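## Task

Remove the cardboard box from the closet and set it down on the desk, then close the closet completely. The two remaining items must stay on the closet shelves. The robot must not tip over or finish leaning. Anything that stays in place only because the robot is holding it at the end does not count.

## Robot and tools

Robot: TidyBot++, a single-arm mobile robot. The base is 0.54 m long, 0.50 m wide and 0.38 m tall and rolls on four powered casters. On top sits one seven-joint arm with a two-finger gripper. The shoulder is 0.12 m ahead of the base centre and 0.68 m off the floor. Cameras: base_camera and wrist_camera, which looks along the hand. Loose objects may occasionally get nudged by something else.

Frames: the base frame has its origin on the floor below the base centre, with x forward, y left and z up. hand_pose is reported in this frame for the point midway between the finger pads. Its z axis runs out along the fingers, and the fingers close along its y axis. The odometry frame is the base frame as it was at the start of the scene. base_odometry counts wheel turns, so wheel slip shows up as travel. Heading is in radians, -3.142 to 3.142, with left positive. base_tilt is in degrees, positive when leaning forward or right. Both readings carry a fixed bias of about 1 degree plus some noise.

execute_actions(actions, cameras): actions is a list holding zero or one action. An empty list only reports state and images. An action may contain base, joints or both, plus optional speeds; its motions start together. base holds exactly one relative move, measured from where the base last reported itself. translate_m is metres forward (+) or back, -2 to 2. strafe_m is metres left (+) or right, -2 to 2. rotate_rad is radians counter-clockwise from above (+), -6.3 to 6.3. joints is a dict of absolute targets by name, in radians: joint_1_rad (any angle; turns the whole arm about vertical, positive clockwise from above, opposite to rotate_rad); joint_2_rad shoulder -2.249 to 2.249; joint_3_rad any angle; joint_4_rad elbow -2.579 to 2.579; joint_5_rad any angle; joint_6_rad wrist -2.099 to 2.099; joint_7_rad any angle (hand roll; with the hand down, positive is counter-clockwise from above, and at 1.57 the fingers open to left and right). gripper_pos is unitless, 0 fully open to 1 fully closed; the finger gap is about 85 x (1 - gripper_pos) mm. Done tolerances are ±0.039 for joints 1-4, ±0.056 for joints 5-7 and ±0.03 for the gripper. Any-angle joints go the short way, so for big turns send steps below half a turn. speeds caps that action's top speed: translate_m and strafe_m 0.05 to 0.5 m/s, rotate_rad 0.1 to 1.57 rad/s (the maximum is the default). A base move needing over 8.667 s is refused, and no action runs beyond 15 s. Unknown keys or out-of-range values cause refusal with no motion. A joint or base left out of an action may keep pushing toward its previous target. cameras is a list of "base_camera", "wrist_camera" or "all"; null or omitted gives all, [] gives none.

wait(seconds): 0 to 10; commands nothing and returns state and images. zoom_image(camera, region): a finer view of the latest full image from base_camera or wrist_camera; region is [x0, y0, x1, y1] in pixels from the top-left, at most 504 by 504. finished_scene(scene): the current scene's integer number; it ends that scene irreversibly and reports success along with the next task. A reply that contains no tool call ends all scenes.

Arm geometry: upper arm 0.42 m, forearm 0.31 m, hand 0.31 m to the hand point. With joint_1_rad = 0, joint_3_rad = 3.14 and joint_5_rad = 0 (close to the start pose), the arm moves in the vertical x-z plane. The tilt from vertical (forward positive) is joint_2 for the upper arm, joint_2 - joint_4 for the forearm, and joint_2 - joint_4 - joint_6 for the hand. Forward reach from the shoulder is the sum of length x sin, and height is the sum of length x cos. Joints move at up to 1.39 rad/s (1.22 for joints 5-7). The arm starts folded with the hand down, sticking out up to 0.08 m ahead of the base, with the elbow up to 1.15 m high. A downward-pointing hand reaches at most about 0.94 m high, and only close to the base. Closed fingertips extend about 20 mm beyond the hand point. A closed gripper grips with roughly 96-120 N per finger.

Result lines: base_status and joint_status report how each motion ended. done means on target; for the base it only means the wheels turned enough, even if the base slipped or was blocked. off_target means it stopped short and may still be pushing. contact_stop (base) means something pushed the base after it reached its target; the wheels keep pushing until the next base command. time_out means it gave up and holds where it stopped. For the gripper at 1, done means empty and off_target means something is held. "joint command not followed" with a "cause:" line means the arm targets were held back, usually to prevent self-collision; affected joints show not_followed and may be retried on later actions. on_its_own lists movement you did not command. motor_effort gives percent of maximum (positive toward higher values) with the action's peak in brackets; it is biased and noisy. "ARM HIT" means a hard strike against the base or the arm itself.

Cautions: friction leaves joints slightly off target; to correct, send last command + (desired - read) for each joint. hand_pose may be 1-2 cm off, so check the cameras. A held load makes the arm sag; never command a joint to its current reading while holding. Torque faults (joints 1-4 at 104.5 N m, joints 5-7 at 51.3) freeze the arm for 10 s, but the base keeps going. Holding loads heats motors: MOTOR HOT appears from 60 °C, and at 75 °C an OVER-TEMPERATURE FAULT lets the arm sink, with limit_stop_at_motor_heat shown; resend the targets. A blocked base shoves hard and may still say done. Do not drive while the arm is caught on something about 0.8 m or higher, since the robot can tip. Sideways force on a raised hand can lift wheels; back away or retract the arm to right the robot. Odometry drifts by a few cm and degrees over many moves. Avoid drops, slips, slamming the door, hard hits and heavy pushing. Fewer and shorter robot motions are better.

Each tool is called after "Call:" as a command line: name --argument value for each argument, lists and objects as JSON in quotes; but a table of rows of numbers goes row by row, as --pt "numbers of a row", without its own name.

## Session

Call:
execute_actions --actions '[]'

Scene clock: 0.00 s.
base_odometry: x=+0.000 y=+0.000 heading=+0.000 (m, m, rad; odometry frame)
base_tilt: forward=+0.0 right=+0.0 (deg)
base_status: not commanded
joint_positions: joint_1_rad=+0.029 joint_2_rad=-0.404 joint_3_rad=+3.094 joint_4_rad=-2.514 joint_5_rad=+0.024 joint_6_rad=-0.828 joint_7_rad=+1.546 gripper_pos=+0.000
joint_status: not commanded
motor_effort: joint_1_rad=+0 joint_2_rad=+0 joint_3_rad=+1 joint_4_rad=+12 joint_5_rad=+1 joint_6_rad=-1 joint_7_rad=+1 (%)
hand_pose: x=+0.2861 y=-0.0033 z=+0.6025 quat_wxyz=(+0.017, +0.995, +0.003, +0.102) (m; base frame)
pictures: base_camera, wrist_camera
Images, in order (width x height): base_camera 644x364, wrist_camera 644x476.

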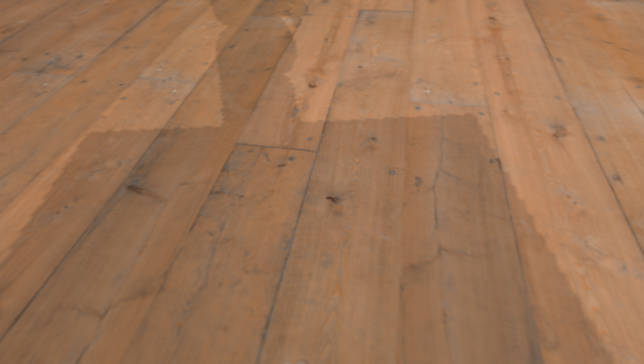

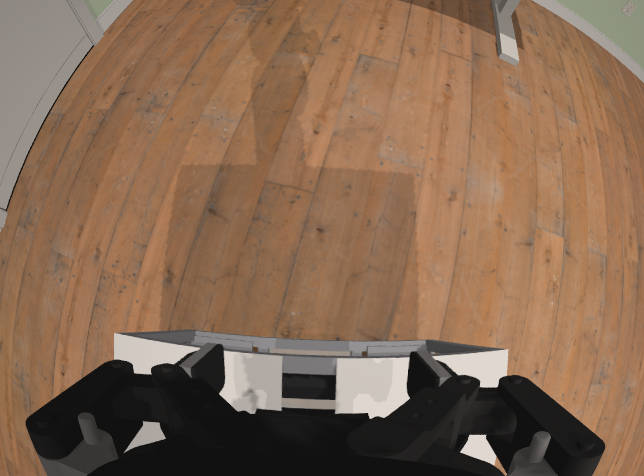

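Call:
execute_actions --actions '[{"base":{"rotate_rad":-3.34},"joints":{"joint_1_rad":0,"joint_3_rad":3.14,"joint_5_rad":0,"joint_6_rad":0.5,"joint_7_rad":1.57,"gripper_pos":1}}]'

Scene clock: 4.50 s.
base_odometry: x=+0.000 y=+0.000 heading=+2.943 (m, m, rad; odometry frame)
base_tilt: forward=+0.0 right=+0.0 (deg)
base_status: done
joint_positions: joint_1_rad=+0.010 joint_2_rad=-0.404 joint_3_rad=+3.133 joint_4_rad=-2.513 joint_5_rad=+0.024 joint_6_rad=+0.491 joint_7_rad=+1.547 gripper_pos=+0.999
joint_status: all done
motor_effort: joint_1_rad=+0(1) joint_2_rad=-5(6) joint_3_rad=+1(1) joint_4_rad=+18(18) joint_5_rad=+0(1) joint_6_rad=+7(6) joint_7_rad=+1(1) (%)
hand_pose: x=+0.5343 y=+0.0049 z=+0.8929 quat_wxyz=(-0.003, +0.724, +0.004, +0.690) (m; base frame)
pictures: base_camera, wrist_camera
Images, in order (width x height): base_camera 644x364, wrist_camera 644x476.

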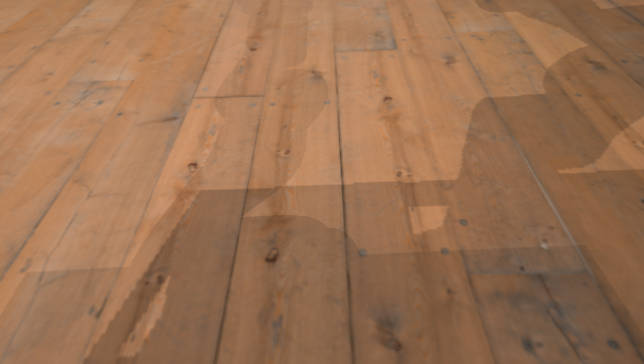

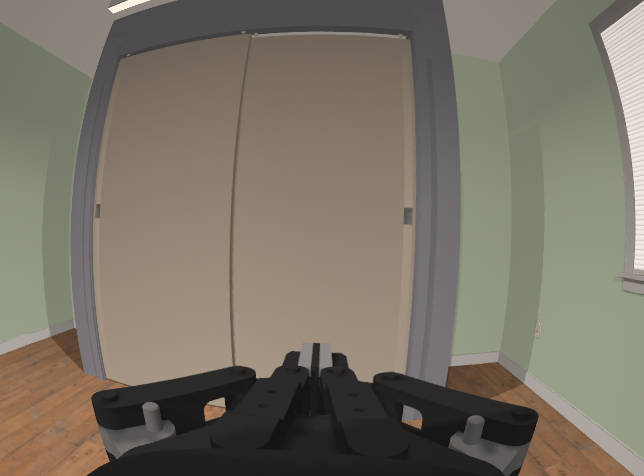

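Call:
execute_actions --actions '[{"base":{"strafe_m":-0.43},"joints":{"joint_2_rad":-0.214,"joint_4_rad":-1.85,"joint_6_rad":0.03}}]' --cameras '[]'

Call:
execute_actions --actions '[{"base":{"translate_m":1.05}}]'

Scene clock: 7.80 s.
base_odometry: x=+0.085 y=+0.422 heading=+2.943 (m, m, rad; odometry frame)
base_tilt: forward=+0.0 right=+0.0 (deg)
base_status: done
joint_positions: joint_1_rad=+0.009 joint_2_rad=-0.226 joint_3_rad=+3.139 joint_4_rad=-1.869 joint_5_rad=+0.024 joint_6_rad=+0.062 joint_7_rad=+1.547 gripper_pos=+0.999
joint_status: all done
motor_effort: joint_1_rad=+0(1) joint_2_rad=-13(13) joint_3_rad=+1(3) joint_4_rad=+20(20) joint_5_rad=+0(0) joint_6_rad=+7(7) joint_7_rad=+1(1) (%)
hand_pose: x=+0.6495 y=-0.0014 z=+1.0662 quat_wxyz=(+0.002, +0.711, -0.001, +0.704) (m; base frame)
pictures: none
No camera images: the call's "cameras" was empty. Leave "cameras" out to get every camera's image.

Scene clock: 11.27 s.
base_odometry: x=-0.944 y=+0.629 heading=+2.943 (m, m, rad; odometry frame)
base_tilt: forward=+0.0 right=+0.0 (deg)
base_status: done
joint_positions: joint_1_rad=+0.009 joint_2_rad=-0.214 joint_3_rad=+3.139 joint_4_rad=-1.867 joint_5_rad=+0.024 joint_6_rad=+0.059 joint_7_rad=+1.547 gripper_pos=+0.999
joint_status: not commanded
motor_effort: joint_1_rad=+0(1) joint_2_rad=-13(15) joint_3_rad=+1(1) joint_4_rad=+20(22) joint_5_rad=+0(1) joint_6_rad=+6(6) joint_7_rad=+1(1) (%)
hand_pose: x=+0.6542 y=-0.0014 z=+1.0596 quat_wxyz=(+0.002, +0.715, -0.001, +0.699) (m; base frame)
pictures: base_camera, wrist_camera
Images, in order (width x height): base_camera 644x364, wrist_camera 644x476.

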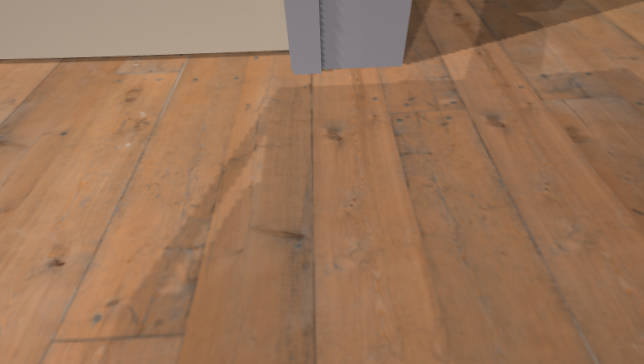

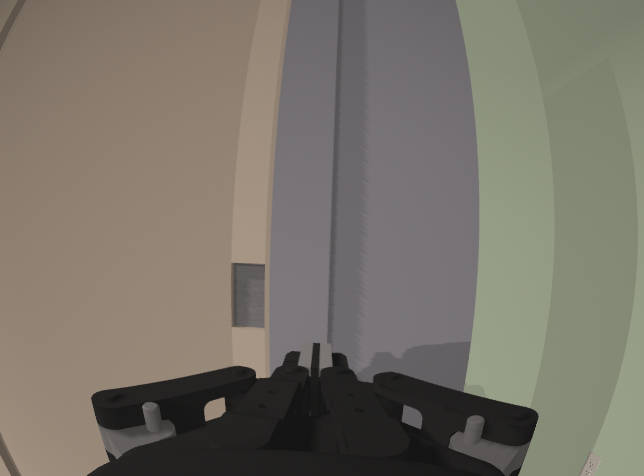

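Call:
execute_actions --actions '[{"base":{"rotate_rad":0.02}}]' --cameras '[]'

Call:
execute_actions --actions '[{"base":{"strafe_m":0.064}}]' --cameras '[]'

Call:
execute_actions --actions '[{"base":{"translate_m":0.1}}]'

Scene clock: 13.10 s.
base_odometry: x=-0.945 y=+0.630 heading=+2.962 (m, m, rad; odometry frame)
base_tilt: forward=+0.0 right=+0.0 (deg)
base_status: done
joint_positions: joint_1_rad=+0.005 joint_2_rad=-0.214 joint_3_rad=+3.140 joint_4_rad=-1.867 joint_5_rad=+0.024 joint_6_rad=+0.059 joint_7_rad=+1.547 gripper_pos=+0.999
joint_status: not commanded
motor_effort: joint_1_rad=+0(2) joint_2_rad=-13(14) joint_3_rad=+1(3) joint_4_rad=+21(21) joint_5_rad=+0(0) joint_6_rad=+7(7) joint_7_rad=+1(1) (%)
hand_pose: x=+0.6542 y=+0.0004 z=+1.0596 quat_wxyz=(+0.001, +0.715, +0.000, +0.699) (m; base frame)
pictures: none
No camera images: the call's "cameras" was empty. Leave "cameras" out to get every camera's image.

Scene clock: 14.17 s.
base_odometry: x=-0.956 y=+0.566 heading=+2.962 (m, m, rad; odometry frame)
base_tilt: forward=+0.0 right=+0.0 (deg)
base_status: done
joint_positions: joint_1_rad=+0.002 joint_2_rad=-0.214 joint_3_rad=+3.137 joint_4_rad=-1.867 joint_5_rad=+0.024 joint_6_rad=+0.059 joint_7_rad=+1.547 gripper_pos=+0.999
joint_status: not commanded
motor_effort: joint_1_rad=+0(2) joint_2_rad=-13(14) joint_3_rad=+1(2) joint_4_rad=+20(21) joint_5_rad=+1(0) joint_6_rad=+6(7) joint_7_rad=+1(1) (%)
hand_pose: x=+0.6542 y=+0.0037 z=+1.0596 quat_wxyz=(-0.001, +0.715, +0.002, +0.699) (m; base frame)
pictures: none
No camera images: the call's "cameras" was empty. Leave "cameras" out to get every camera's image.

Scene clock: 15.43 s.
base_odometry: x=-1.055 y=+0.584 heading=+2.962 (m, m, rad; odometry frame)
base_tilt: forward=+0.0 right=+0.0 (deg)
base_status: done
joint_positions: joint_1_rad=+0.002 joint_2_rad=-0.208 joint_3_rad=+3.137 joint_4_rad=-1.866 joint_5_rad=+0.024 joint_6_rad=+0.058 joint_7_rad=+1.547 gripper_pos=+0.999
joint_status: not commanded
motor_effort: joint_1_rad=+0(1) joint_2_rad=-13(17) joint_3_rad=+1(1) joint_4_rad=+21(22) joint_5_rad=+0(0) joint_6_rad=+7(7) joint_7_rad=+1(1) (%)
hand_pose: x=+0.6563 y=+0.0037 z=+1.0569 quat_wxyz=(-0.001, +0.717, +0.002, +0.697) (m; base frame)
pictures: base_camera, wrist_camera
Images, in order (width x height): base_camera 644x364, wrist_camera 644x476.

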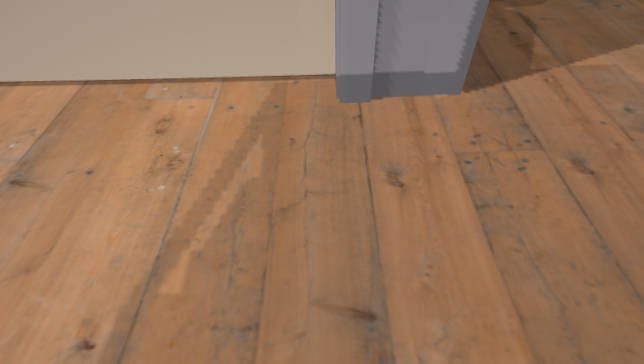

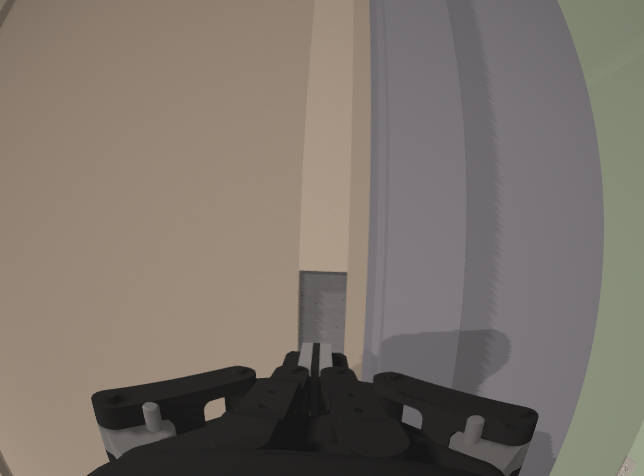

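Call:
execute_actions --actions '[{"base":{"translate_m":0.07},"speeds":{"translate_m":0.07},"joints":{"joint_7_rad":3.13}}]' --cameras '["wrist_camera"]'

Scene clock: 17.83 s.
base_odometry: x=-1.124 y=+0.596 heading=+2.963 (m, m, rad; odometry frame)
base_tilt: forward=+0.0 right=+0.0 (deg)
base_status: done
joint_positions: joint_1_rad=+0.002 joint_2_rad=-0.211 joint_3_rad=+3.137 joint_4_rad=-1.866 joint_5_rad=+0.024 joint_6_rad=+0.058 joint_7_rad=+3.129 gripper_pos=+0.999
joint_status: all done
motor_effort: joint_1_rad=+0(1) joint_2_rad=-13(16) joint_3_rad=+1(2) joint_4_rad=+21(22) joint_5_rad=+0(0) joint_6_rad=+7(6) joint_7_rad=+1(0) (%)
hand_pose: x=+0.6551 y=+0.0037 z=+1.0586 quat_wxyz=(+0.496, +0.502, +0.511, +0.491) (m; base frame)
pictures: wrist_camera
Images, in order (width x height): wrist_camera 644x476.

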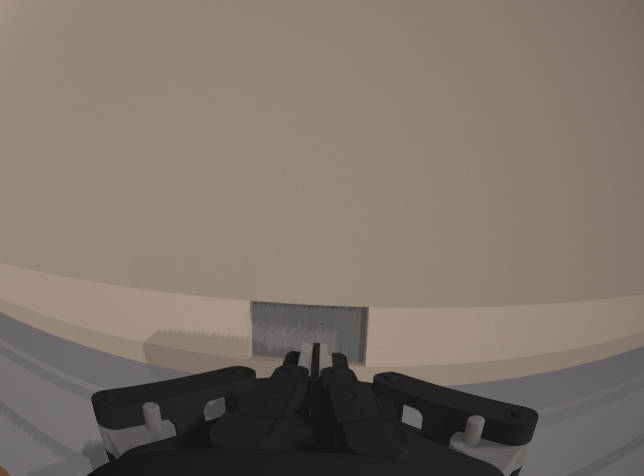

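Call:
execute_actions --actions '[{"base":{"translate_m":0.065},"speeds":{"translate_m":0.06}}]' --cameras '["wrist_camera"]'

Scene clock: 20.17 s.
base_odometry: x=-1.188 y=+0.608 heading=+2.963 (m, m, rad; odometry frame)
base_tilt: forward=+0.0 right=+0.0 (deg)
base_status: done
joint_positions: joint_1_rad=+0.002 joint_2_rad=-0.213 joint_3_rad=+3.137 joint_4_rad=-1.866 joint_5_rad=+0.024 joint_6_rad=+0.058 joint_7_rad=+3.129 gripper_pos=+0.999
joint_status: not commanded
motor_effort: joint_1_rad=+0(1) joint_2_rad=-13(16) joint_3_rad=+1(2) joint_4_rad=+21(21) joint_5_rad=+0(0) joint_6_rad=+7(7) joint_7_rad=+0(1) (%)
hand_pose: x=+0.6547 y=+0.0037 z=+1.0592 quat_wxyz=(+0.496, +0.502, +0.511, +0.492) (m; base frame)
pictures: wrist_camera
Images, in order (width x height): wrist_camera 644x476.

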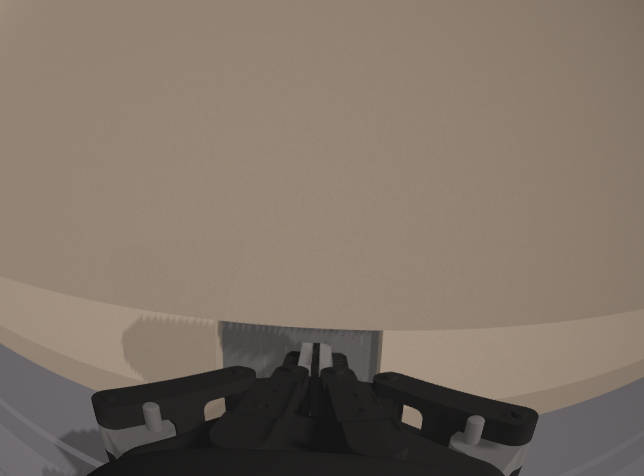

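Call:
execute_actions --actions '[{"base":{"translate_m":0.02},"speeds":{"translate_m":0.05}}]' --cameras '["wrist_camera"]'

Scene clock: 21.63 s.
base_odometry: x=-1.207 y=+0.611 heading=+2.963 (m, m, rad; odometry frame)
base_tilt: forward=+0.0 right=+0.0 (deg)
base_status: done
joint_positions: joint_1_rad=+0.002 joint_2_rad=-0.252 joint_3_rad=+3.137 joint_4_rad=-1.879 joint_5_rad=+0.024 joint_6_rad=+0.023 joint_7_rad=+3.129 gripper_pos=+0.999
joint_status: not commanded
motor_effort: joint_1_rad=+1(2) joint_2_rad=-5(13) joint_3_rad=+3(3) joint_4_rad=+26(28) joint_5_rad=+0(0) joint_6_rad=+10(12) joint_7_rad=+1(1) (%)
hand_pose: x=+0.6389 y=+0.0037 z=+1.0615 quat_wxyz=(+0.494, +0.504, +0.512, +0.489) (m; base frame)
pictures: wrist_camera
Images, in order (width x height): wrist_camera 644x476.

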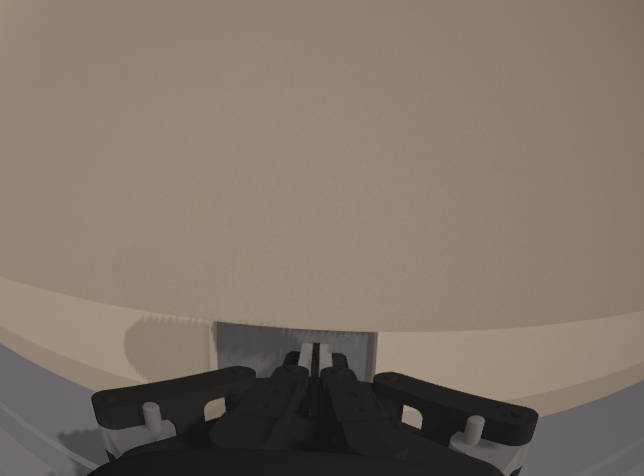

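Call:
execute_actions --actions '[{"base":{"strafe_m":0.25},"speeds":{"strafe_m":0.09},"joints":{"joint_1_rad":-0.03,"joint_3_rad":3.11}}]'

Scene clock: 25.57 s.
base_odometry: x=-1.252 y=+0.365 heading=+2.963 (m, m, rad; odometry frame)
base_tilt: forward=+0.0 right=+0.0 (deg)
base_status: done
joint_positions: joint_1_rad=-0.024 joint_2_rad=-0.231 joint_3_rad=+3.116 joint_4_rad=-1.865 joint_5_rad=+0.024 joint_6_rad=+0.023 joint_7_rad=+3.129 gripper_pos=+0.999
joint_status: all done
motor_effort: joint_1_rad=+1(8) joint_2_rad=-12(12) joint_3_rad=+1(9) joint_4_rad=+21(27) joint_5_rad=+0(0) joint_6_rad=+6(11) joint_7_rad=+1(1) (%)
hand_pose: x=+0.6464 y=+0.0296 z=+1.0585 quat_wxyz=(+0.482, +0.493, +0.527, +0.497) (m; base frame)
pictures: base_camera, wrist_camera
Images, in order (width x height): base_camera 644x364, wrist_camera 644x476.

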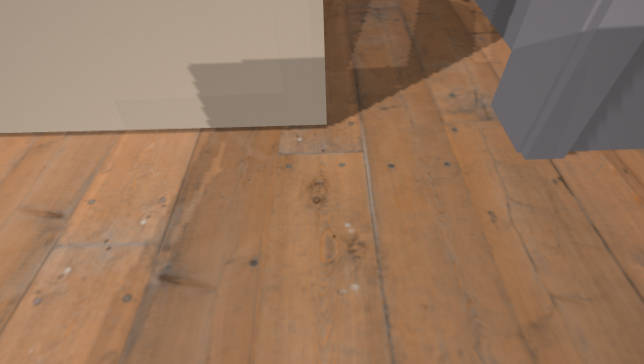

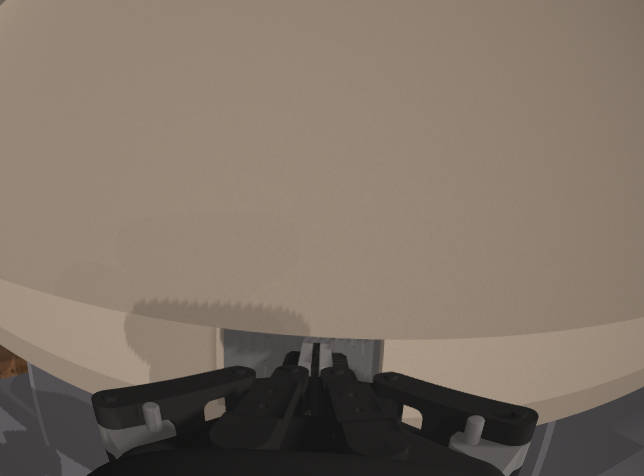

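Call:
execute_actions --actions '[{"base":{"translate_m":-0.04}}]' --cameras '[]'

Call:
execute_actions --actions '[{"base":{"strafe_m":-0.14},"joints":{"joint_7_rad":1.57,"joint_6_rad":-0.35,"joint_1_rad":0,"joint_3_rad":3.14}}]'

Scene clock: 27.83 s.
base_odometry: x=-1.213 y=+0.358 heading=+2.963 (m, m, rad; odometry frame)
base_tilt: forward=+0.0 right=+0.0 (deg)
base_status: done
joint_positions: joint_1_rad=-0.024 joint_2_rad=-0.220 joint_3_rad=+3.116 joint_4_rad=-1.865 joint_5_rad=+0.024 joint_6_rad=+0.023 joint_7_rad=+3.129 gripper_pos=+0.999
joint_status: not commanded
motor_effort: joint_1_rad=+0(1) joint_2_rad=-13(15) joint_3_rad=+1(1) joint_4_rad=+21(21) joint_5_rad=+0(0) joint_6_rad=+6(7) joint_7_rad=+1(1) (%)
hand_pose: x=+0.6505 y=+0.0297 z=+1.0529 quat_wxyz=(+0.479, +0.495, +0.530, +0.495) (m; base frame)
pictures: none
No camera images: the call's "cameras" was empty. Leave "cameras" out to get every camera's image.

Scene clock: 29.60 s.
base_odometry: x=-1.188 y=+0.496 heading=+2.963 (m, m, rad; odometry frame)
base_tilt: forward=+0.0 right=+0.0 (deg)
base_status: done
joint_positions: joint_1_rad=-0.012 joint_2_rad=-0.220 joint_3_rad=+3.128 joint_4_rad=-1.865 joint_5_rad=+0.024 joint_6_rad=-0.323 joint_7_rad=+1.571 gripper_pos=+0.999
joint_status: all done
motor_effort: joint_1_rad=+0(0) joint_2_rad=-13(13) joint_3_rad=+1(2) joint_4_rad=+20(21) joint_5_rad=+1(0) joint_6_rad=+6(7) joint_7_rad=+1(1) (%)
hand_pose: x=+0.6275 y=+0.0126 z=+0.9487 quat_wxyz=(+0.004, +0.833, +0.019, +0.554) (m; base frame)
pictures: base_camera, wrist_camera
Images, in order (width x height): base_camera 644x364, wrist_camera 644x476.

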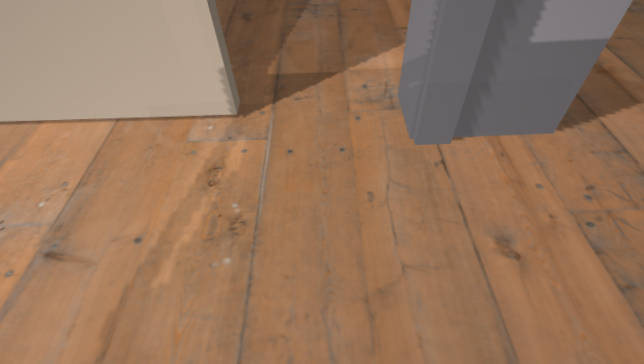

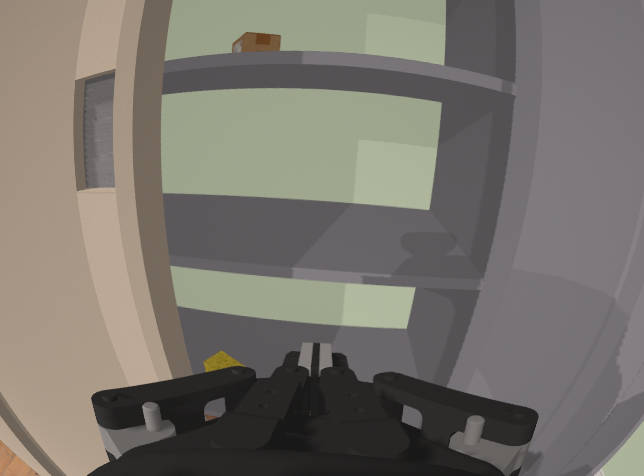

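Call:
execute_actions --actions '[{"base":{"translate_m":0.065},"joints":{"joint_6_rad":0.07}}]' --cameras '[]'

Call:
execute_actions --actions '[{"base":{"strafe_m":0.38},"speeds":{"strafe_m":0.12}}]'

Scene clock: 31.83 s.
base_odometry: x=-1.252 y=+0.507 heading=+2.962 (m, m, rad; odometry frame)
base_tilt: forward=+0.0 right=+0.0 (deg)
base_status: done
joint_positions: joint_1_rad=-0.011 joint_2_rad=-0.216 joint_3_rad=+3.128 joint_4_rad=-1.855 joint_5_rad=+0.024 joint_6_rad=+0.061 joint_7_rad=+1.571 gripper_pos=+0.999
joint_status: all done
motor_effort: joint_1_rad=+0(0) joint_2_rad=-13(16) joint_3_rad=+1(1) joint_4_rad=+20(23) joint_5_rad=+1(1) joint_6_rad=+6(8) joint_7_rad=+1(1) (%)
hand_pose: x=+0.6535 y=+0.0161 z=+1.0689 quat_wxyz=(+0.000, +0.710, +0.019, +0.704) (m; base frame)
pictures: none
No camera images: the call's "cameras" was empty. Leave "cameras" out to get every camera's image.

Scene clock: 35.63 s.
base_odometry: x=-1.319 y=+0.133 heading=+2.962 (m, m, rad; odometry frame)
base_tilt: forward=+0.0 right=+0.0 (deg)
base_status: done
joint_positions: joint_1_rad=+0.006 joint_2_rad=-0.227 joint_3_rad=+3.146 joint_4_rad=-1.855 joint_5_rad=+0.024 joint_6_rad=+0.061 joint_7_rad=+1.571 gripper_pos=+0.999
joint_status: not commanded
motor_effort: joint_1_rad=+0(6) joint_2_rad=-13(14) joint_3_rad=+0(8) joint_4_rad=+22(24) joint_5_rad=+1(1) joint_6_rad=+6(8) joint_7_rad=+1(1) (%)
hand_pose: x=+0.6495 y=-0.0036 z=+1.0750 quat_wxyz=(+0.011, +0.706, +0.005, +0.708) (m; base frame)
pictures: base_camera, wrist_camera
Images, in order (width x height): base_camera 644x364, wrist_camera 644x476.

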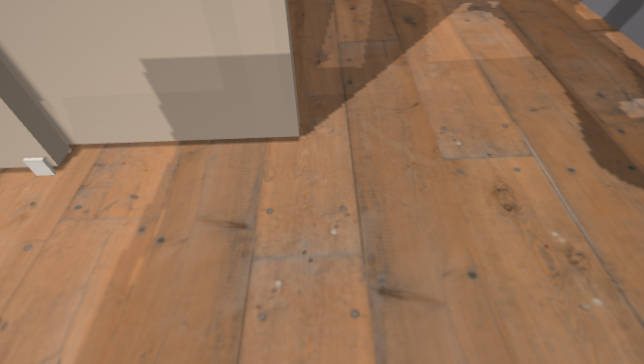

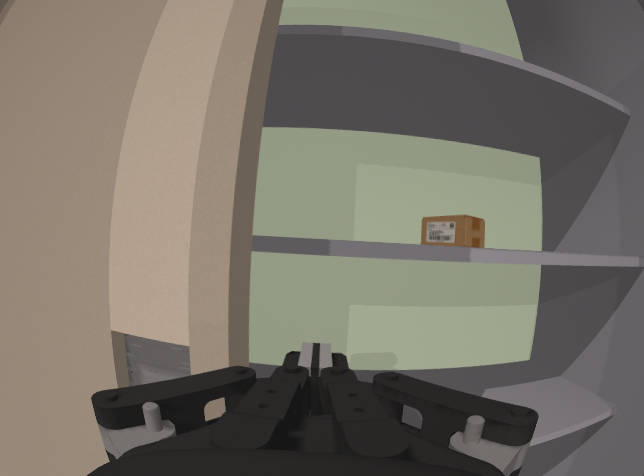

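Call:
execute_actions --actions '[{"base":{"strafe_m":-0.3},"speeds":{"strafe_m":0.3},"joints":{"joint_2_rad":-0.007,"joint_4_rad":-0.76,"joint_6_rad":-1.166,"gripper_pos":0}}]' --cameras '[]'

Call:
execute_actions --actions '[{"base":{"translate_m":0.2},"speeds":{"translate_m":0.3}}]'

Scene clock: 40.60 s.
base_odometry: x=-1.266 y=+0.429 heading=+2.963 (m, m, rad; odometry frame)
base_tilt: forward=+0.0 right=+0.0 (deg)
base_status: done
joint_positions: joint_1_rad=+0.003 joint_2_rad=-0.021 joint_3_rad=+3.141 joint_4_rad=-0.779 joint_5_rad=+0.024 joint_6_rad=-1.136 joint_7_rad=+1.571 gripper_pos=+0.000
joint_status: all done
motor_effort: joint_1_rad=+0(1) joint_2_rad=-15(15) joint_3_rad=+1(3) joint_4_rad=+16(22) joint_5_rad=+0(1) joint_6_rad=+6(7) joint_7_rad=+1(1) (%)
hand_pose: x=+0.6214 y=-0.0066 z=+1.2320 quat_wxyz=(+0.013, +0.812, -0.003, +0.584) (m; base frame)
pictures: none
No camera images: the call's "cameras" was empty. Leave "cameras" out to get every camera's image.

Scene clock: 42.37 s.
base_odometry: x=-1.463 y=+0.465 heading=+2.963 (m, m, rad; odometry frame)
base_tilt: forward=+0.0 right=+0.0 (deg)
base_status: done
joint_positions: joint_1_rad=+0.003 joint_2_rad=-0.001 joint_3_rad=+3.141 joint_4_rad=-0.777 joint_5_rad=+0.024 joint_6_rad=-1.137 joint_7_rad=+1.571 gripper_pos=+0.000
joint_status: not commanded
motor_effort: joint_1_rad=+0(0) joint_2_rad=-16(19) joint_3_rad=+0(1) joint_4_rad=+16(16) joint_5_rad=+0(1) joint_6_rad=+6(8) joint_7_rad=+1(1) (%)
hand_pose: x=+0.6318 y=-0.0066 z=+1.2225 quat_wxyz=(+0.013, +0.817, -0.003, +0.576) (m; base frame)
pictures: base_camera, wrist_camera
Images, in order (width x height): base_camera 644x364, wrist_camera 644x476.

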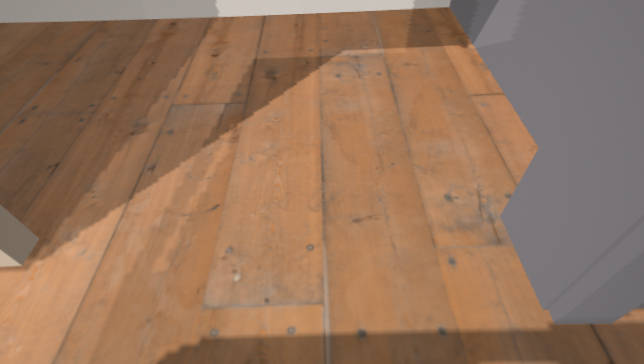

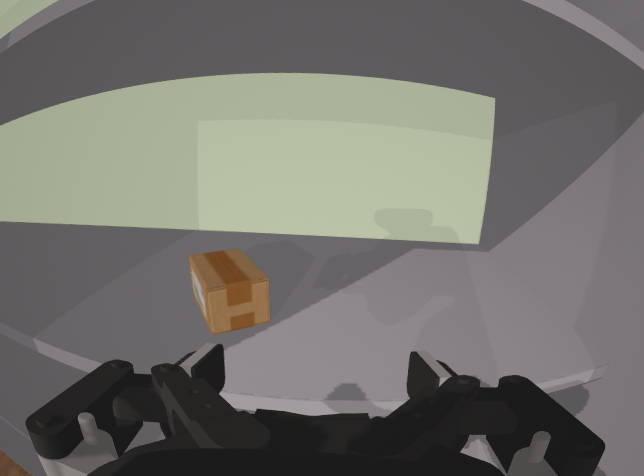

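Call:
execute_actions --actions '[{"base":{"strafe_m":-0.11},"speeds":{"strafe_m":0.15},"joints":{"joint_1_rad":-0.29,"joint_2_rad":0.062,"joint_4_rad":-0.995,"joint_6_rad":-0.7}}]'

Scene clock: 46.17 s.
base_odometry: x=-1.444 y=+0.573 heading=+2.963 (m, m, rad; odometry frame)
base_tilt: forward=+0.0 right=+0.0 (deg)
base_status: done
joint_positions: joint_1_rad=-0.278 joint_2_rad=+0.061 joint_3_rad=+3.141 joint_4_rad=-0.980 joint_5_rad=+0.024 joint_6_rad=-0.731 joint_7_rad=+1.571 gripper_pos=+0.000
joint_status: all done
motor_effort: joint_1_rad=+0(3) joint_2_rad=-20(24) joint_3_rad=+0(3) joint_4_rad=+18(20) joint_5_rad=+0(2) joint_6_rad=+6(6) joint_7_rad=+1(1) (%)
hand_pose: x=+0.6989 y=+0.1624 z=+1.1981 quat_wxyz=(-0.076, +0.767, +0.110, +0.628) (m; base frame)
pictures: base_camera, wrist_camera
Images, in order (width x height): base_camera 644x364, wrist_camera 644x476.

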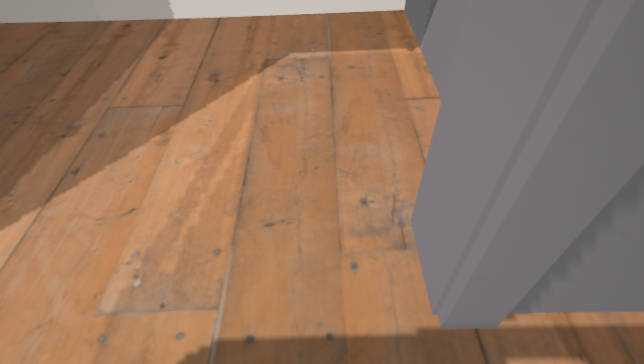

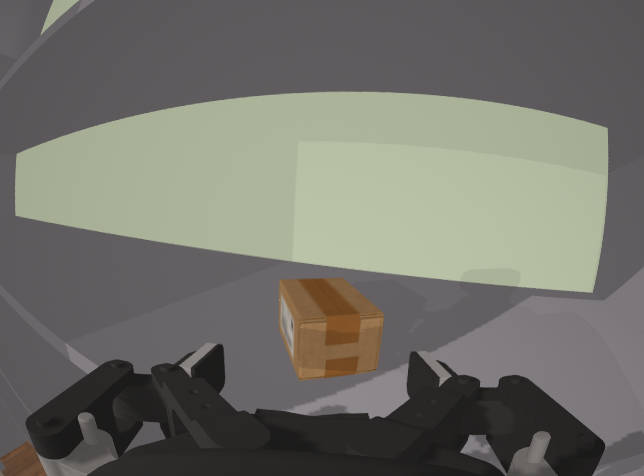

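Call:
execute_actions --actions '[{"joints":{"joint_1_rad":-0.25,"joint_2_rad":0.244,"joint_4_rad":-0.83,"joint_6_rad":-0.66}}]' --cameras '["wrist_camera"]'

Scene clock: 48.70 s.
base_odometry: x=-1.444 y=+0.573 heading=+2.963 (m, m, rad; odometry frame)
base_tilt: forward=+0.0 right=+0.0 (deg)
base_status: not commanded
joint_positions: joint_1_rad=-0.260 joint_2_rad=+0.249 joint_3_rad=+3.141 joint_4_rad=-0.849 joint_5_rad=+0.024 joint_6_rad=-0.692 joint_7_rad=+1.571 gripper_pos=+0.000
joint_status: all done
motor_effort: joint_1_rad=+0(1) joint_2_rad=-28(30) joint_3_rad=+0(0) joint_4_rad=+18(20) joint_5_rad=+0(1) joint_6_rad=+6(7) joint_7_rad=+1(1) (%)
hand_pose: x=+0.7842 y=+0.1739 z=+1.1650 quat_wxyz=(-0.070, +0.773, +0.104, +0.622) (m; base frame)
pictures: wrist_camera
Images, in order (width x height): wrist_camera 644x476.

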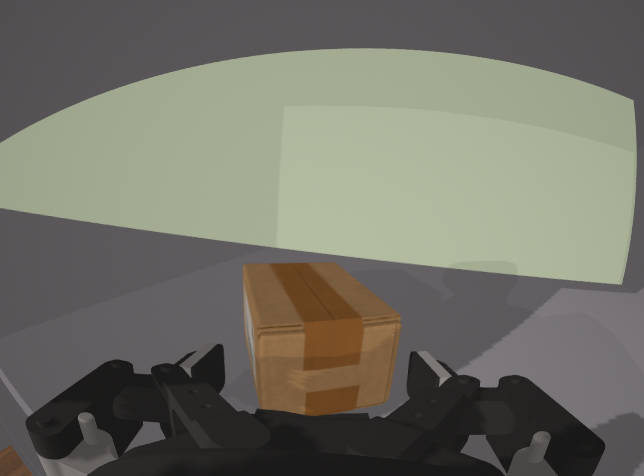

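Call:
execute_actions --actions '[{"joints":{"joint_1_rad":-0.238,"joint_2_rad":0.43,"joint_4_rad":-0.55,"joint_6_rad":-0.79}}]' --cameras '["wrist_camera"]'

Scene clock: 50.80 s.
base_odometry: x=-1.444 y=+0.573 heading=+2.963 (m, m, rad; odometry frame)
base_tilt: forward=+0.0 right=+0.0 (deg)
base_status: not commanded
joint_positions: joint_1_rad=-0.251 joint_2_rad=+0.426 joint_3_rad=+3.141 joint_4_rad=-0.571 joint_5_rad=+0.024 joint_6_rad=-0.759 joint_7_rad=+1.571 gripper_pos=+0.000
joint_status: all done
motor_effort: joint_1_rad=+0(1) joint_2_rad=-33(35) joint_3_rad=+0(0) joint_4_rad=+18(19) joint_5_rad=+1(1) joint_6_rad=+5(7) joint_7_rad=+1(1) (%)
hand_pose: x=+0.8403 y=+0.1814 z=+1.1784 quat_wxyz=(-0.068, +0.763, +0.098, +0.635) (m; base frame)
pictures: wrist_camera
Images, in order (width x height): wrist_camera 644x476.

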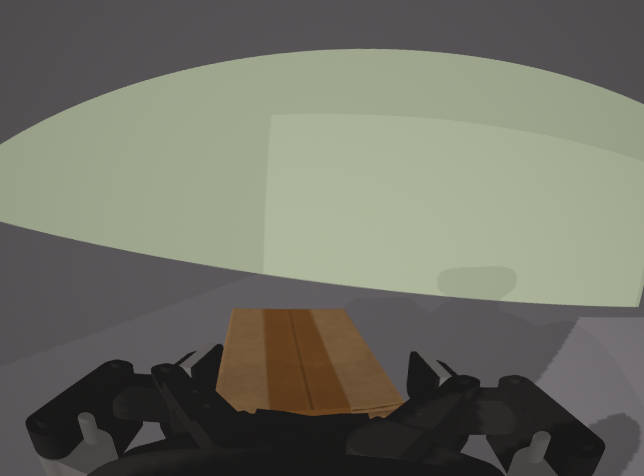

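Slightly high; lower ~1.5 cm, then close.

Call:
execute_actions --actions '[{"joints":{"joint_2_rad":0.455}}]' --cameras '["wrist_camera"]'

Call:
execute_actions --actions '[{"joints":{"gripper_pos":1}}]' --cameras '["wrist_camera"]'

Scene clock: 52.00 s.
base_odometry: x=-1.444 y=+0.573 heading=+2.963 (m, m, rad; odometry frame)
base_tilt: forward=+0.0 right=+0.0 (deg)
base_status: not commanded
joint_positions: joint_1_rad=-0.250 joint_2_rad=+0.443 joint_3_rad=+3.141 joint_4_rad=-0.568 joint_5_rad=+0.024 joint_6_rad=-0.759 joint_7_rad=+1.571 gripper_pos=+0.000
joint_status: all done
motor_effort: joint_1_rad=+0(1) joint_2_rad=-33(34) joint_3_rad=+0(1) joint_4_rad=+19(19) joint_5_rad=+1(1) joint_6_rad=+7(6) joint_7_rad=+1(1) (%)
hand_pose: x=+0.8480 y=+0.1830 z=+1.1678 quat_wxyz=(-0.068, +0.767, +0.098, +0.630) (m; base frame)
pictures: wrist_camera
Images, in order (width x height): wrist_camera 644x476.

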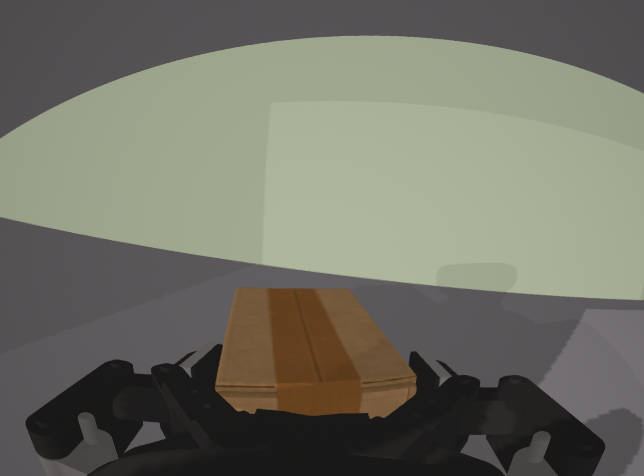

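Scene clock: 53.10 s.
base_odometry: x=-1.444 y=+0.573 heading=+2.963 (m, m, rad; odometry frame)
base_tilt: forward=+0.0 right=+0.0 (deg)
base_status: not commanded
joint_positions: joint_1_rad=-0.250 joint_2_rad=+0.443 joint_3_rad=+3.141 joint_4_rad=-0.565 joint_5_rad=+0.024 joint_6_rad=-0.759 joint_7_rad=+1.571 gripper_pos=+0.334
joint_status: gripper_pos off_target (ended at +0.334, target +1.000)
motor_effort: joint_1_rad=+1(1) joint_2_rad=-33(33) joint_3_rad=+0(1) joint_4_rad=+17(18) joint_5_rad=+1(2) joint_6_rad=+6(6) joint_7_rad=+2(2) (%)
hand_pose: x=+0.8481 y=+0.1829 z=+1.1684 quat_wxyz=(-0.068, +0.767, +0.098, +0.630) (m; base frame)
pictures: wrist_camera
Images, in order (width x height): wrist_camera 644x476.

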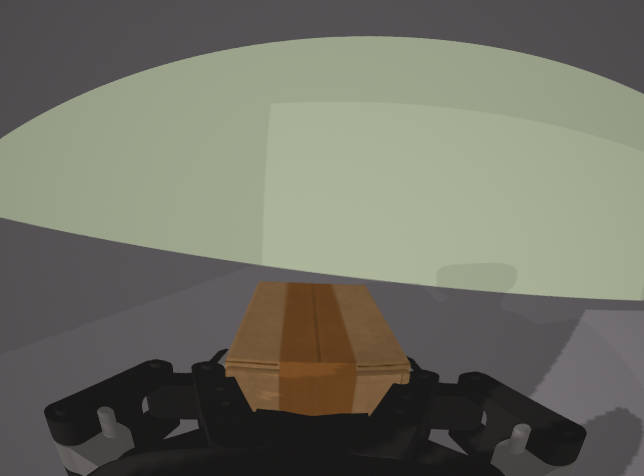

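Call:
execute_actions --actions '[{"joints":{"joint_2_rad":0.39}}]' --cameras '[]'

Call:
execute_actions --actions '[{"base":{"translate_m":-0.75},"speeds":{"translate_m":0.4}}]' --cameras '["wrist_camera"]'

Scene clock: 55.43 s.
base_odometry: x=-1.444 y=+0.573 heading=+2.963 (m, m, rad; odometry frame)
base_tilt: forward=+0.0 right=+0.0 (deg)
base_status: not commanded
joint_positions: joint_1_rad=-0.250 joint_2_rad=+0.399 joint_3_rad=+3.141 joint_4_rad=-0.565 joint_5_rad=+0.024 joint_6_rad=-0.765 joint_7_rad=+1.571 gripper_pos=+0.334
joint_status: all done
motor_effort: joint_1_rad=+0(0) joint_2_rad=-32(37) joint_3_rad=+0(0) joint_4_rad=+20(20) joint_5_rad=+1(1) joint_6_rad=+6(8) joint_7_rad=+1(1) (%)
hand_pose: x=+0.8261 y=+0.1773 z=+1.1999 quat_wxyz=(-0.070, +0.755, +0.096, +0.645) (m; base frame)
pictures: none
No camera images: the call's "cameras" was empty. Leave "cameras" out to get every camera's image.

Scene clock: 58.47 s.
base_odometry: x=-0.706 y=+0.440 heading=+2.963 (m, m, rad; odometry frame)
base_tilt: forward=+0.0 right=+0.0 (deg)
base_status: done
joint_positions: joint_1_rad=-0.247 joint_2_rad=+0.394 joint_3_rad=+3.141 joint_4_rad=-0.565 joint_5_rad=+0.024 joint_6_rad=-0.767 joint_7_rad=+1.571 gripper_pos=+0.334
joint_status: not commanded
motor_effort: joint_1_rad=+0(1) joint_2_rad=-33(37) joint_3_rad=+0(0) joint_4_rad=+19(20) joint_5_rad=+1(1) joint_6_rad=+7(8) joint_7_rad=+2(1) (%)
hand_pose: x=+0.8241 y=+0.1742 z=+1.2028 quat_wxyz=(-0.069, +0.754, +0.095, +0.646) (m; base frame)
pictures: wrist_camera
Images, in order (width x height): wrist_camera 644x476.

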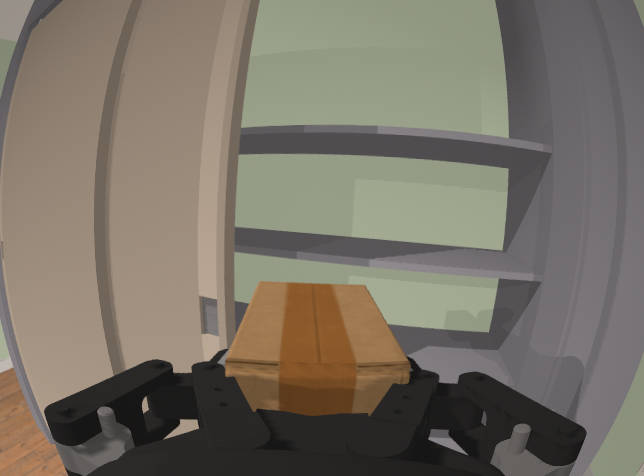

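Call:
execute_actions --actions '[{"base":{"rotate_rad":3.05},"speeds":{"rotate_rad":1.2},"joints":{"joint_1_rad":0,"joint_2_rad":-0.2,"joint_4_rad":-2.0,"joint_6_rad":0.05}}]' --cameras '["wrist_camera"]'

Call:
execute_actions --actions '[{"base":{"translate_m":1.0}}]'

Scene clock: 63.03 s.
base_odometry: x=-0.706 y=+0.440 heading=-0.270 (m, m, rad; odometry frame)
base_tilt: forward=+0.0 right=+0.0 (deg)
base_status: done
joint_positions: joint_1_rad=-0.009 joint_2_rad=-0.182 joint_3_rad=+3.138 joint_4_rad=-1.985 joint_5_rad=+0.024 joint_6_rad=+0.014 joint_7_rad=+1.571 gripper_pos=+0.334
joint_status: all done
motor_effort: joint_1_rad=+0(4) joint_2_rad=-15(33) joint_3_rad=+1(1) joint_4_rad=+22(22) joint_5_rad=+0(1) joint_6_rad=+7(8) joint_7_rad=+1(1) (%)
hand_pose: x=+0.6525 y=+0.0081 z=+0.9558 quat_wxyz=(+0.004, +0.780, +0.014, +0.626) (m; base frame)
pictures: wrist_camera
Images, in order (width x height): wrist_camera 644x476.

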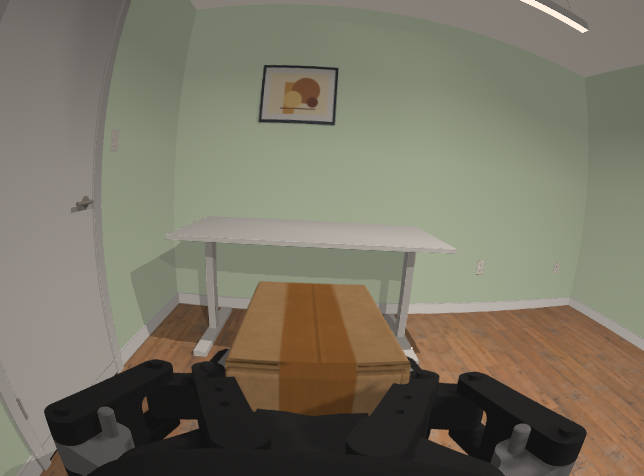

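Scene clock: 66.40 s.
base_odometry: x=+0.258 y=+0.173 heading=-0.270 (m, m, rad; odometry frame)
base_tilt: forward=+0.0 right=+0.0 (deg)
base_status: done
joint_positions: joint_1_rad=-0.008 joint_2_rad=-0.192 joint_3_rad=+3.138 joint_4_rad=-1.987 joint_5_rad=+0.024 joint_6_rad=+0.016 joint_7_rad=+1.571 gripper_pos=+0.334
joint_status: not commanded
motor_effort: joint_1_rad=+0(0) joint_2_rad=-15(18) joint_3_rad=+0(1) joint_4_rad=+21(21) joint_5_rad=+0(0) joint_6_rad=+7(7) joint_7_rad=+1(1) (%)
hand_pose: x=+0.6496 y=+0.0080 z=+0.9605 quat_wxyz=(+0.004, +0.777, +0.014, +0.630) (m; base frame)
pictures: base_camera, wrist_camera
Images, in order (width x height): base_camera 644x364, wrist_camera 644x476.

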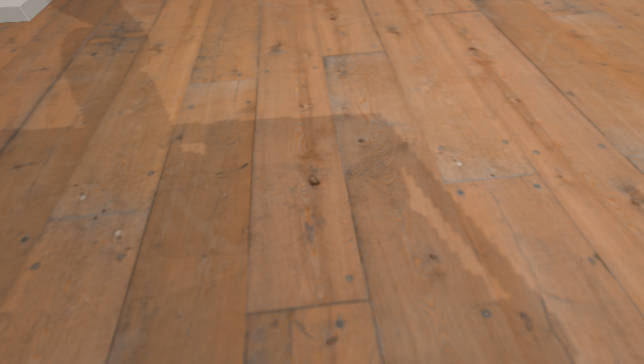

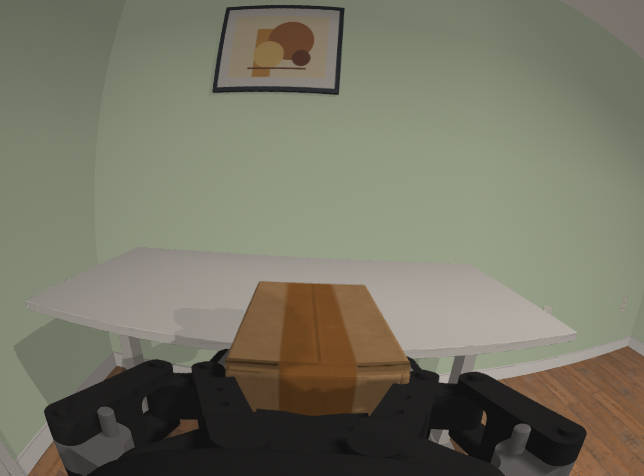

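Call:
execute_actions --actions '[{"base":{"translate_m":0.42},"joints":{"joint_2_rad":0.40,"joint_4_rad":-1.74,"joint_6_rad":0.41}}]'

Scene clock: 70.07 s.
base_odometry: x=+0.664 y=+0.062 heading=-0.269 (m, m, rad; odometry frame)
base_tilt: forward=+0.0 right=+0.0 (deg)
base_status: done
joint_positions: joint_1_rad=-0.008 joint_2_rad=+0.414 joint_3_rad=+3.138 joint_4_rad=-1.763 joint_5_rad=+0.024 joint_6_rad=+0.375 joint_7_rad=+1.571 gripper_pos=+0.334
joint_status: all done
motor_effort: joint_1_rad=+0(0) joint_2_rad=-33(37) joint_3_rad=+0(1) joint_4_rad=+19(22) joint_5_rad=+1(0) joint_6_rad=+7(8) joint_7_rad=+1(1) (%)
hand_pose: x=+0.8495 y=+0.0125 z=+0.8166 quat_wxyz=(-0.001, +0.784, +0.016, +0.621) (m; base frame)
pictures: base_camera, wrist_camera
Images, in order (width x height): base_camera 644x364, wrist_camera 644x476.

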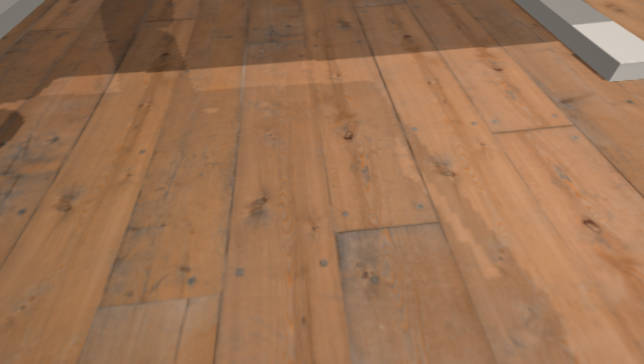

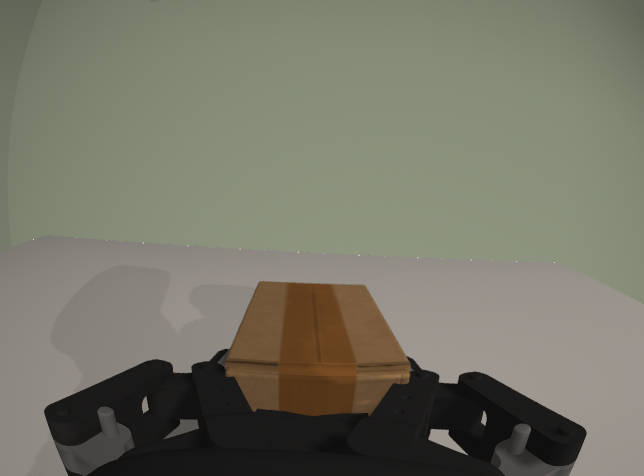

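Call:
execute_actions --actions '[{"joints":{"joint_2_rad":0.48,"joint_6_rad":0.51}}]' --cameras '["wrist_camera"]'

Call:
execute_actions --actions '[{"joints":{"joint_2_rad":0.54,"joint_6_rad":0.57}}]' --cameras '["wrist_camera"]'

Scene clock: 71.87 s.
base_odometry: x=+0.664 y=+0.062 heading=-0.269 (m, m, rad; odometry frame)
base_tilt: forward=+0.0 right=+0.0 (deg)
base_status: not commanded
joint_positions: joint_1_rad=-0.008 joint_2_rad=+0.486 joint_3_rad=+3.138 joint_4_rad=-1.762 joint_5_rad=+0.024 joint_6_rad=+0.475 joint_7_rad=+1.571 gripper_pos=+0.334
joint_status: all done
motor_effort: joint_1_rad=+0(0) joint_2_rad=-35(37) joint_3_rad=+0(0) joint_4_rad=+18(19) joint_5_rad=+0(1) joint_6_rad=+7(7) joint_7_rad=+1(1) (%)
hand_pose: x=+0.8653 y=+0.0133 z=+0.7945 quat_wxyz=(-0.002, +0.775, +0.016, +0.632) (m; base frame)
pictures: wrist_camera
Images, in order (width x height): wrist_camera 644x476.

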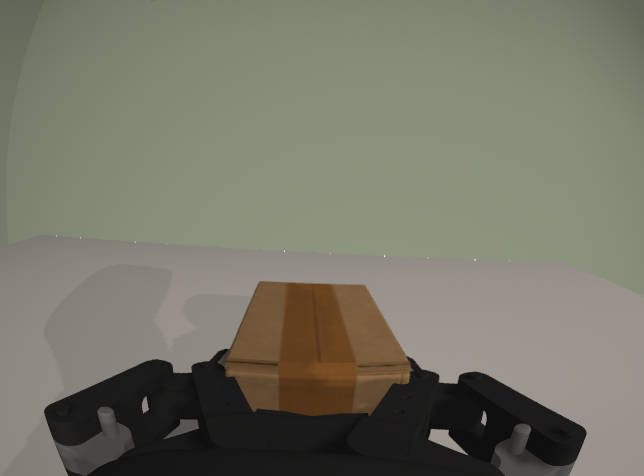

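Scene clock: 72.73 s.
base_odometry: x=+0.664 y=+0.062 heading=-0.269 (m, m, rad; odometry frame)
base_tilt: forward=+0.0 right=+0.0 (deg)
base_status: not commanded
joint_positions: joint_1_rad=-0.008 joint_2_rad=+0.544 joint_3_rad=+3.138 joint_4_rad=-1.762 joint_5_rad=+0.024 joint_6_rad=+0.534 joint_7_rad=+1.571 gripper_pos=+0.334
joint_status: all done
motor_effort: joint_1_rad=+0(0) joint_2_rad=-37(38) joint_3_rad=+0(0) joint_4_rad=+18(18) joint_5_rad=+0(0) joint_6_rad=+8(9) joint_7_rad=+1(1) (%)
hand_pose: x=+0.8749 y=+0.0138 z=+0.7688 quat_wxyz=(-0.003, +0.774, +0.016, +0.633) (m; base frame)
pictures: wrist_camera
Images, in order (width x height): wrist_camera 644x476.

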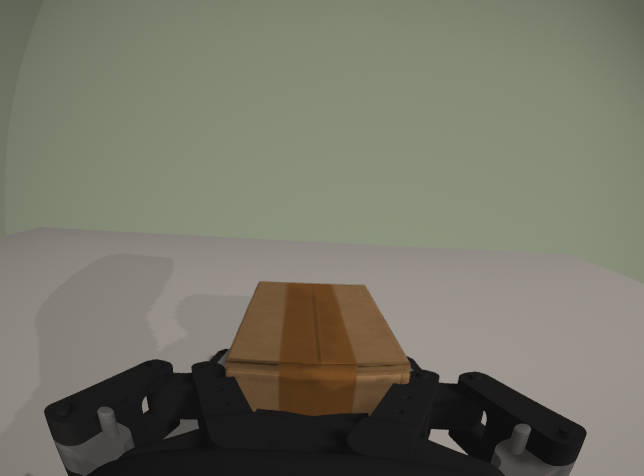

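Call:
execute_actions --actions '[{"joints":{"joint_2_rad":0.59,"joint_6_rad":0.61}}]' --cameras '[]'

Scene clock: 74.10 s.
base_odometry: x=+0.664 y=+0.062 heading=-0.269 (m, m, rad; odometry frame)
base_tilt: forward=+0.0 right=+0.0 (deg)
base_status: not commanded
joint_positions: joint_1_rad=-0.008 joint_2_rad=+0.591 joint_3_rad=+3.138 joint_4_rad=-1.761 joint_5_rad=+0.024 joint_6_rad=+0.577 joint_7_rad=+1.571 gripper_pos=+0.334
joint_status: all done
motor_effort: joint_1_rad=+0(0) joint_2_rad=-37(38) joint_3_rad=+0(0) joint_4_rad=+16(18) joint_5_rad=+0(0) joint_6_rad=+7(7) joint_7_rad=+1(1) (%)
hand_pose: x=+0.8813 y=+0.0141 z=+0.7468 quat_wxyz=(-0.003, +0.775, +0.016, +0.631) (m; base frame)
pictures: none
No camera images: the call's "cameras" was empty. Leave "cameras" out to get every camera's image.

Call:
execute_actions --actions '[{"joints":{"joint_2_rad":0.625}}]' --cameras '["wrist_camera"]'

Scene clock: 75.37 s.
base_odometry: x=+0.664 y=+0.062 heading=-0.269 (m, m, rad; odometry frame)
base_tilt: forward=+0.0 right=+0.0 (deg)
base_status: not commanded
joint_positions: joint_1_rad=-0.008 joint_2_rad=+0.602 joint_3_rad=+3.138 joint_4_rad=-1.753 joint_5_rad=+0.024 joint_6_rad=+0.587 joint_7_rad=+1.571 gripper_pos=+0.334
joint_status: all done
motor_effort: joint_1_rad=+0(0) joint_2_rad=-34(36) joint_3_rad=+1(0) joint_4_rad=+15(17) joint_5_rad=+1(0) joint_6_rad=+5(7) joint_7_rad=+2(1) (%)
hand_pose: x=+0.8850 y=+0.0142 z=+0.7457 quat_wxyz=(-0.003, +0.773, +0.016, +0.634) (m; base frame)
pictures: wrist_camera
Images, in order (width x height): wrist_camera 644x476.

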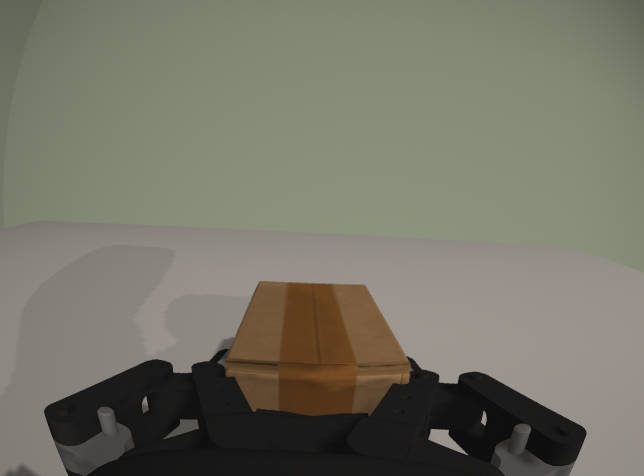

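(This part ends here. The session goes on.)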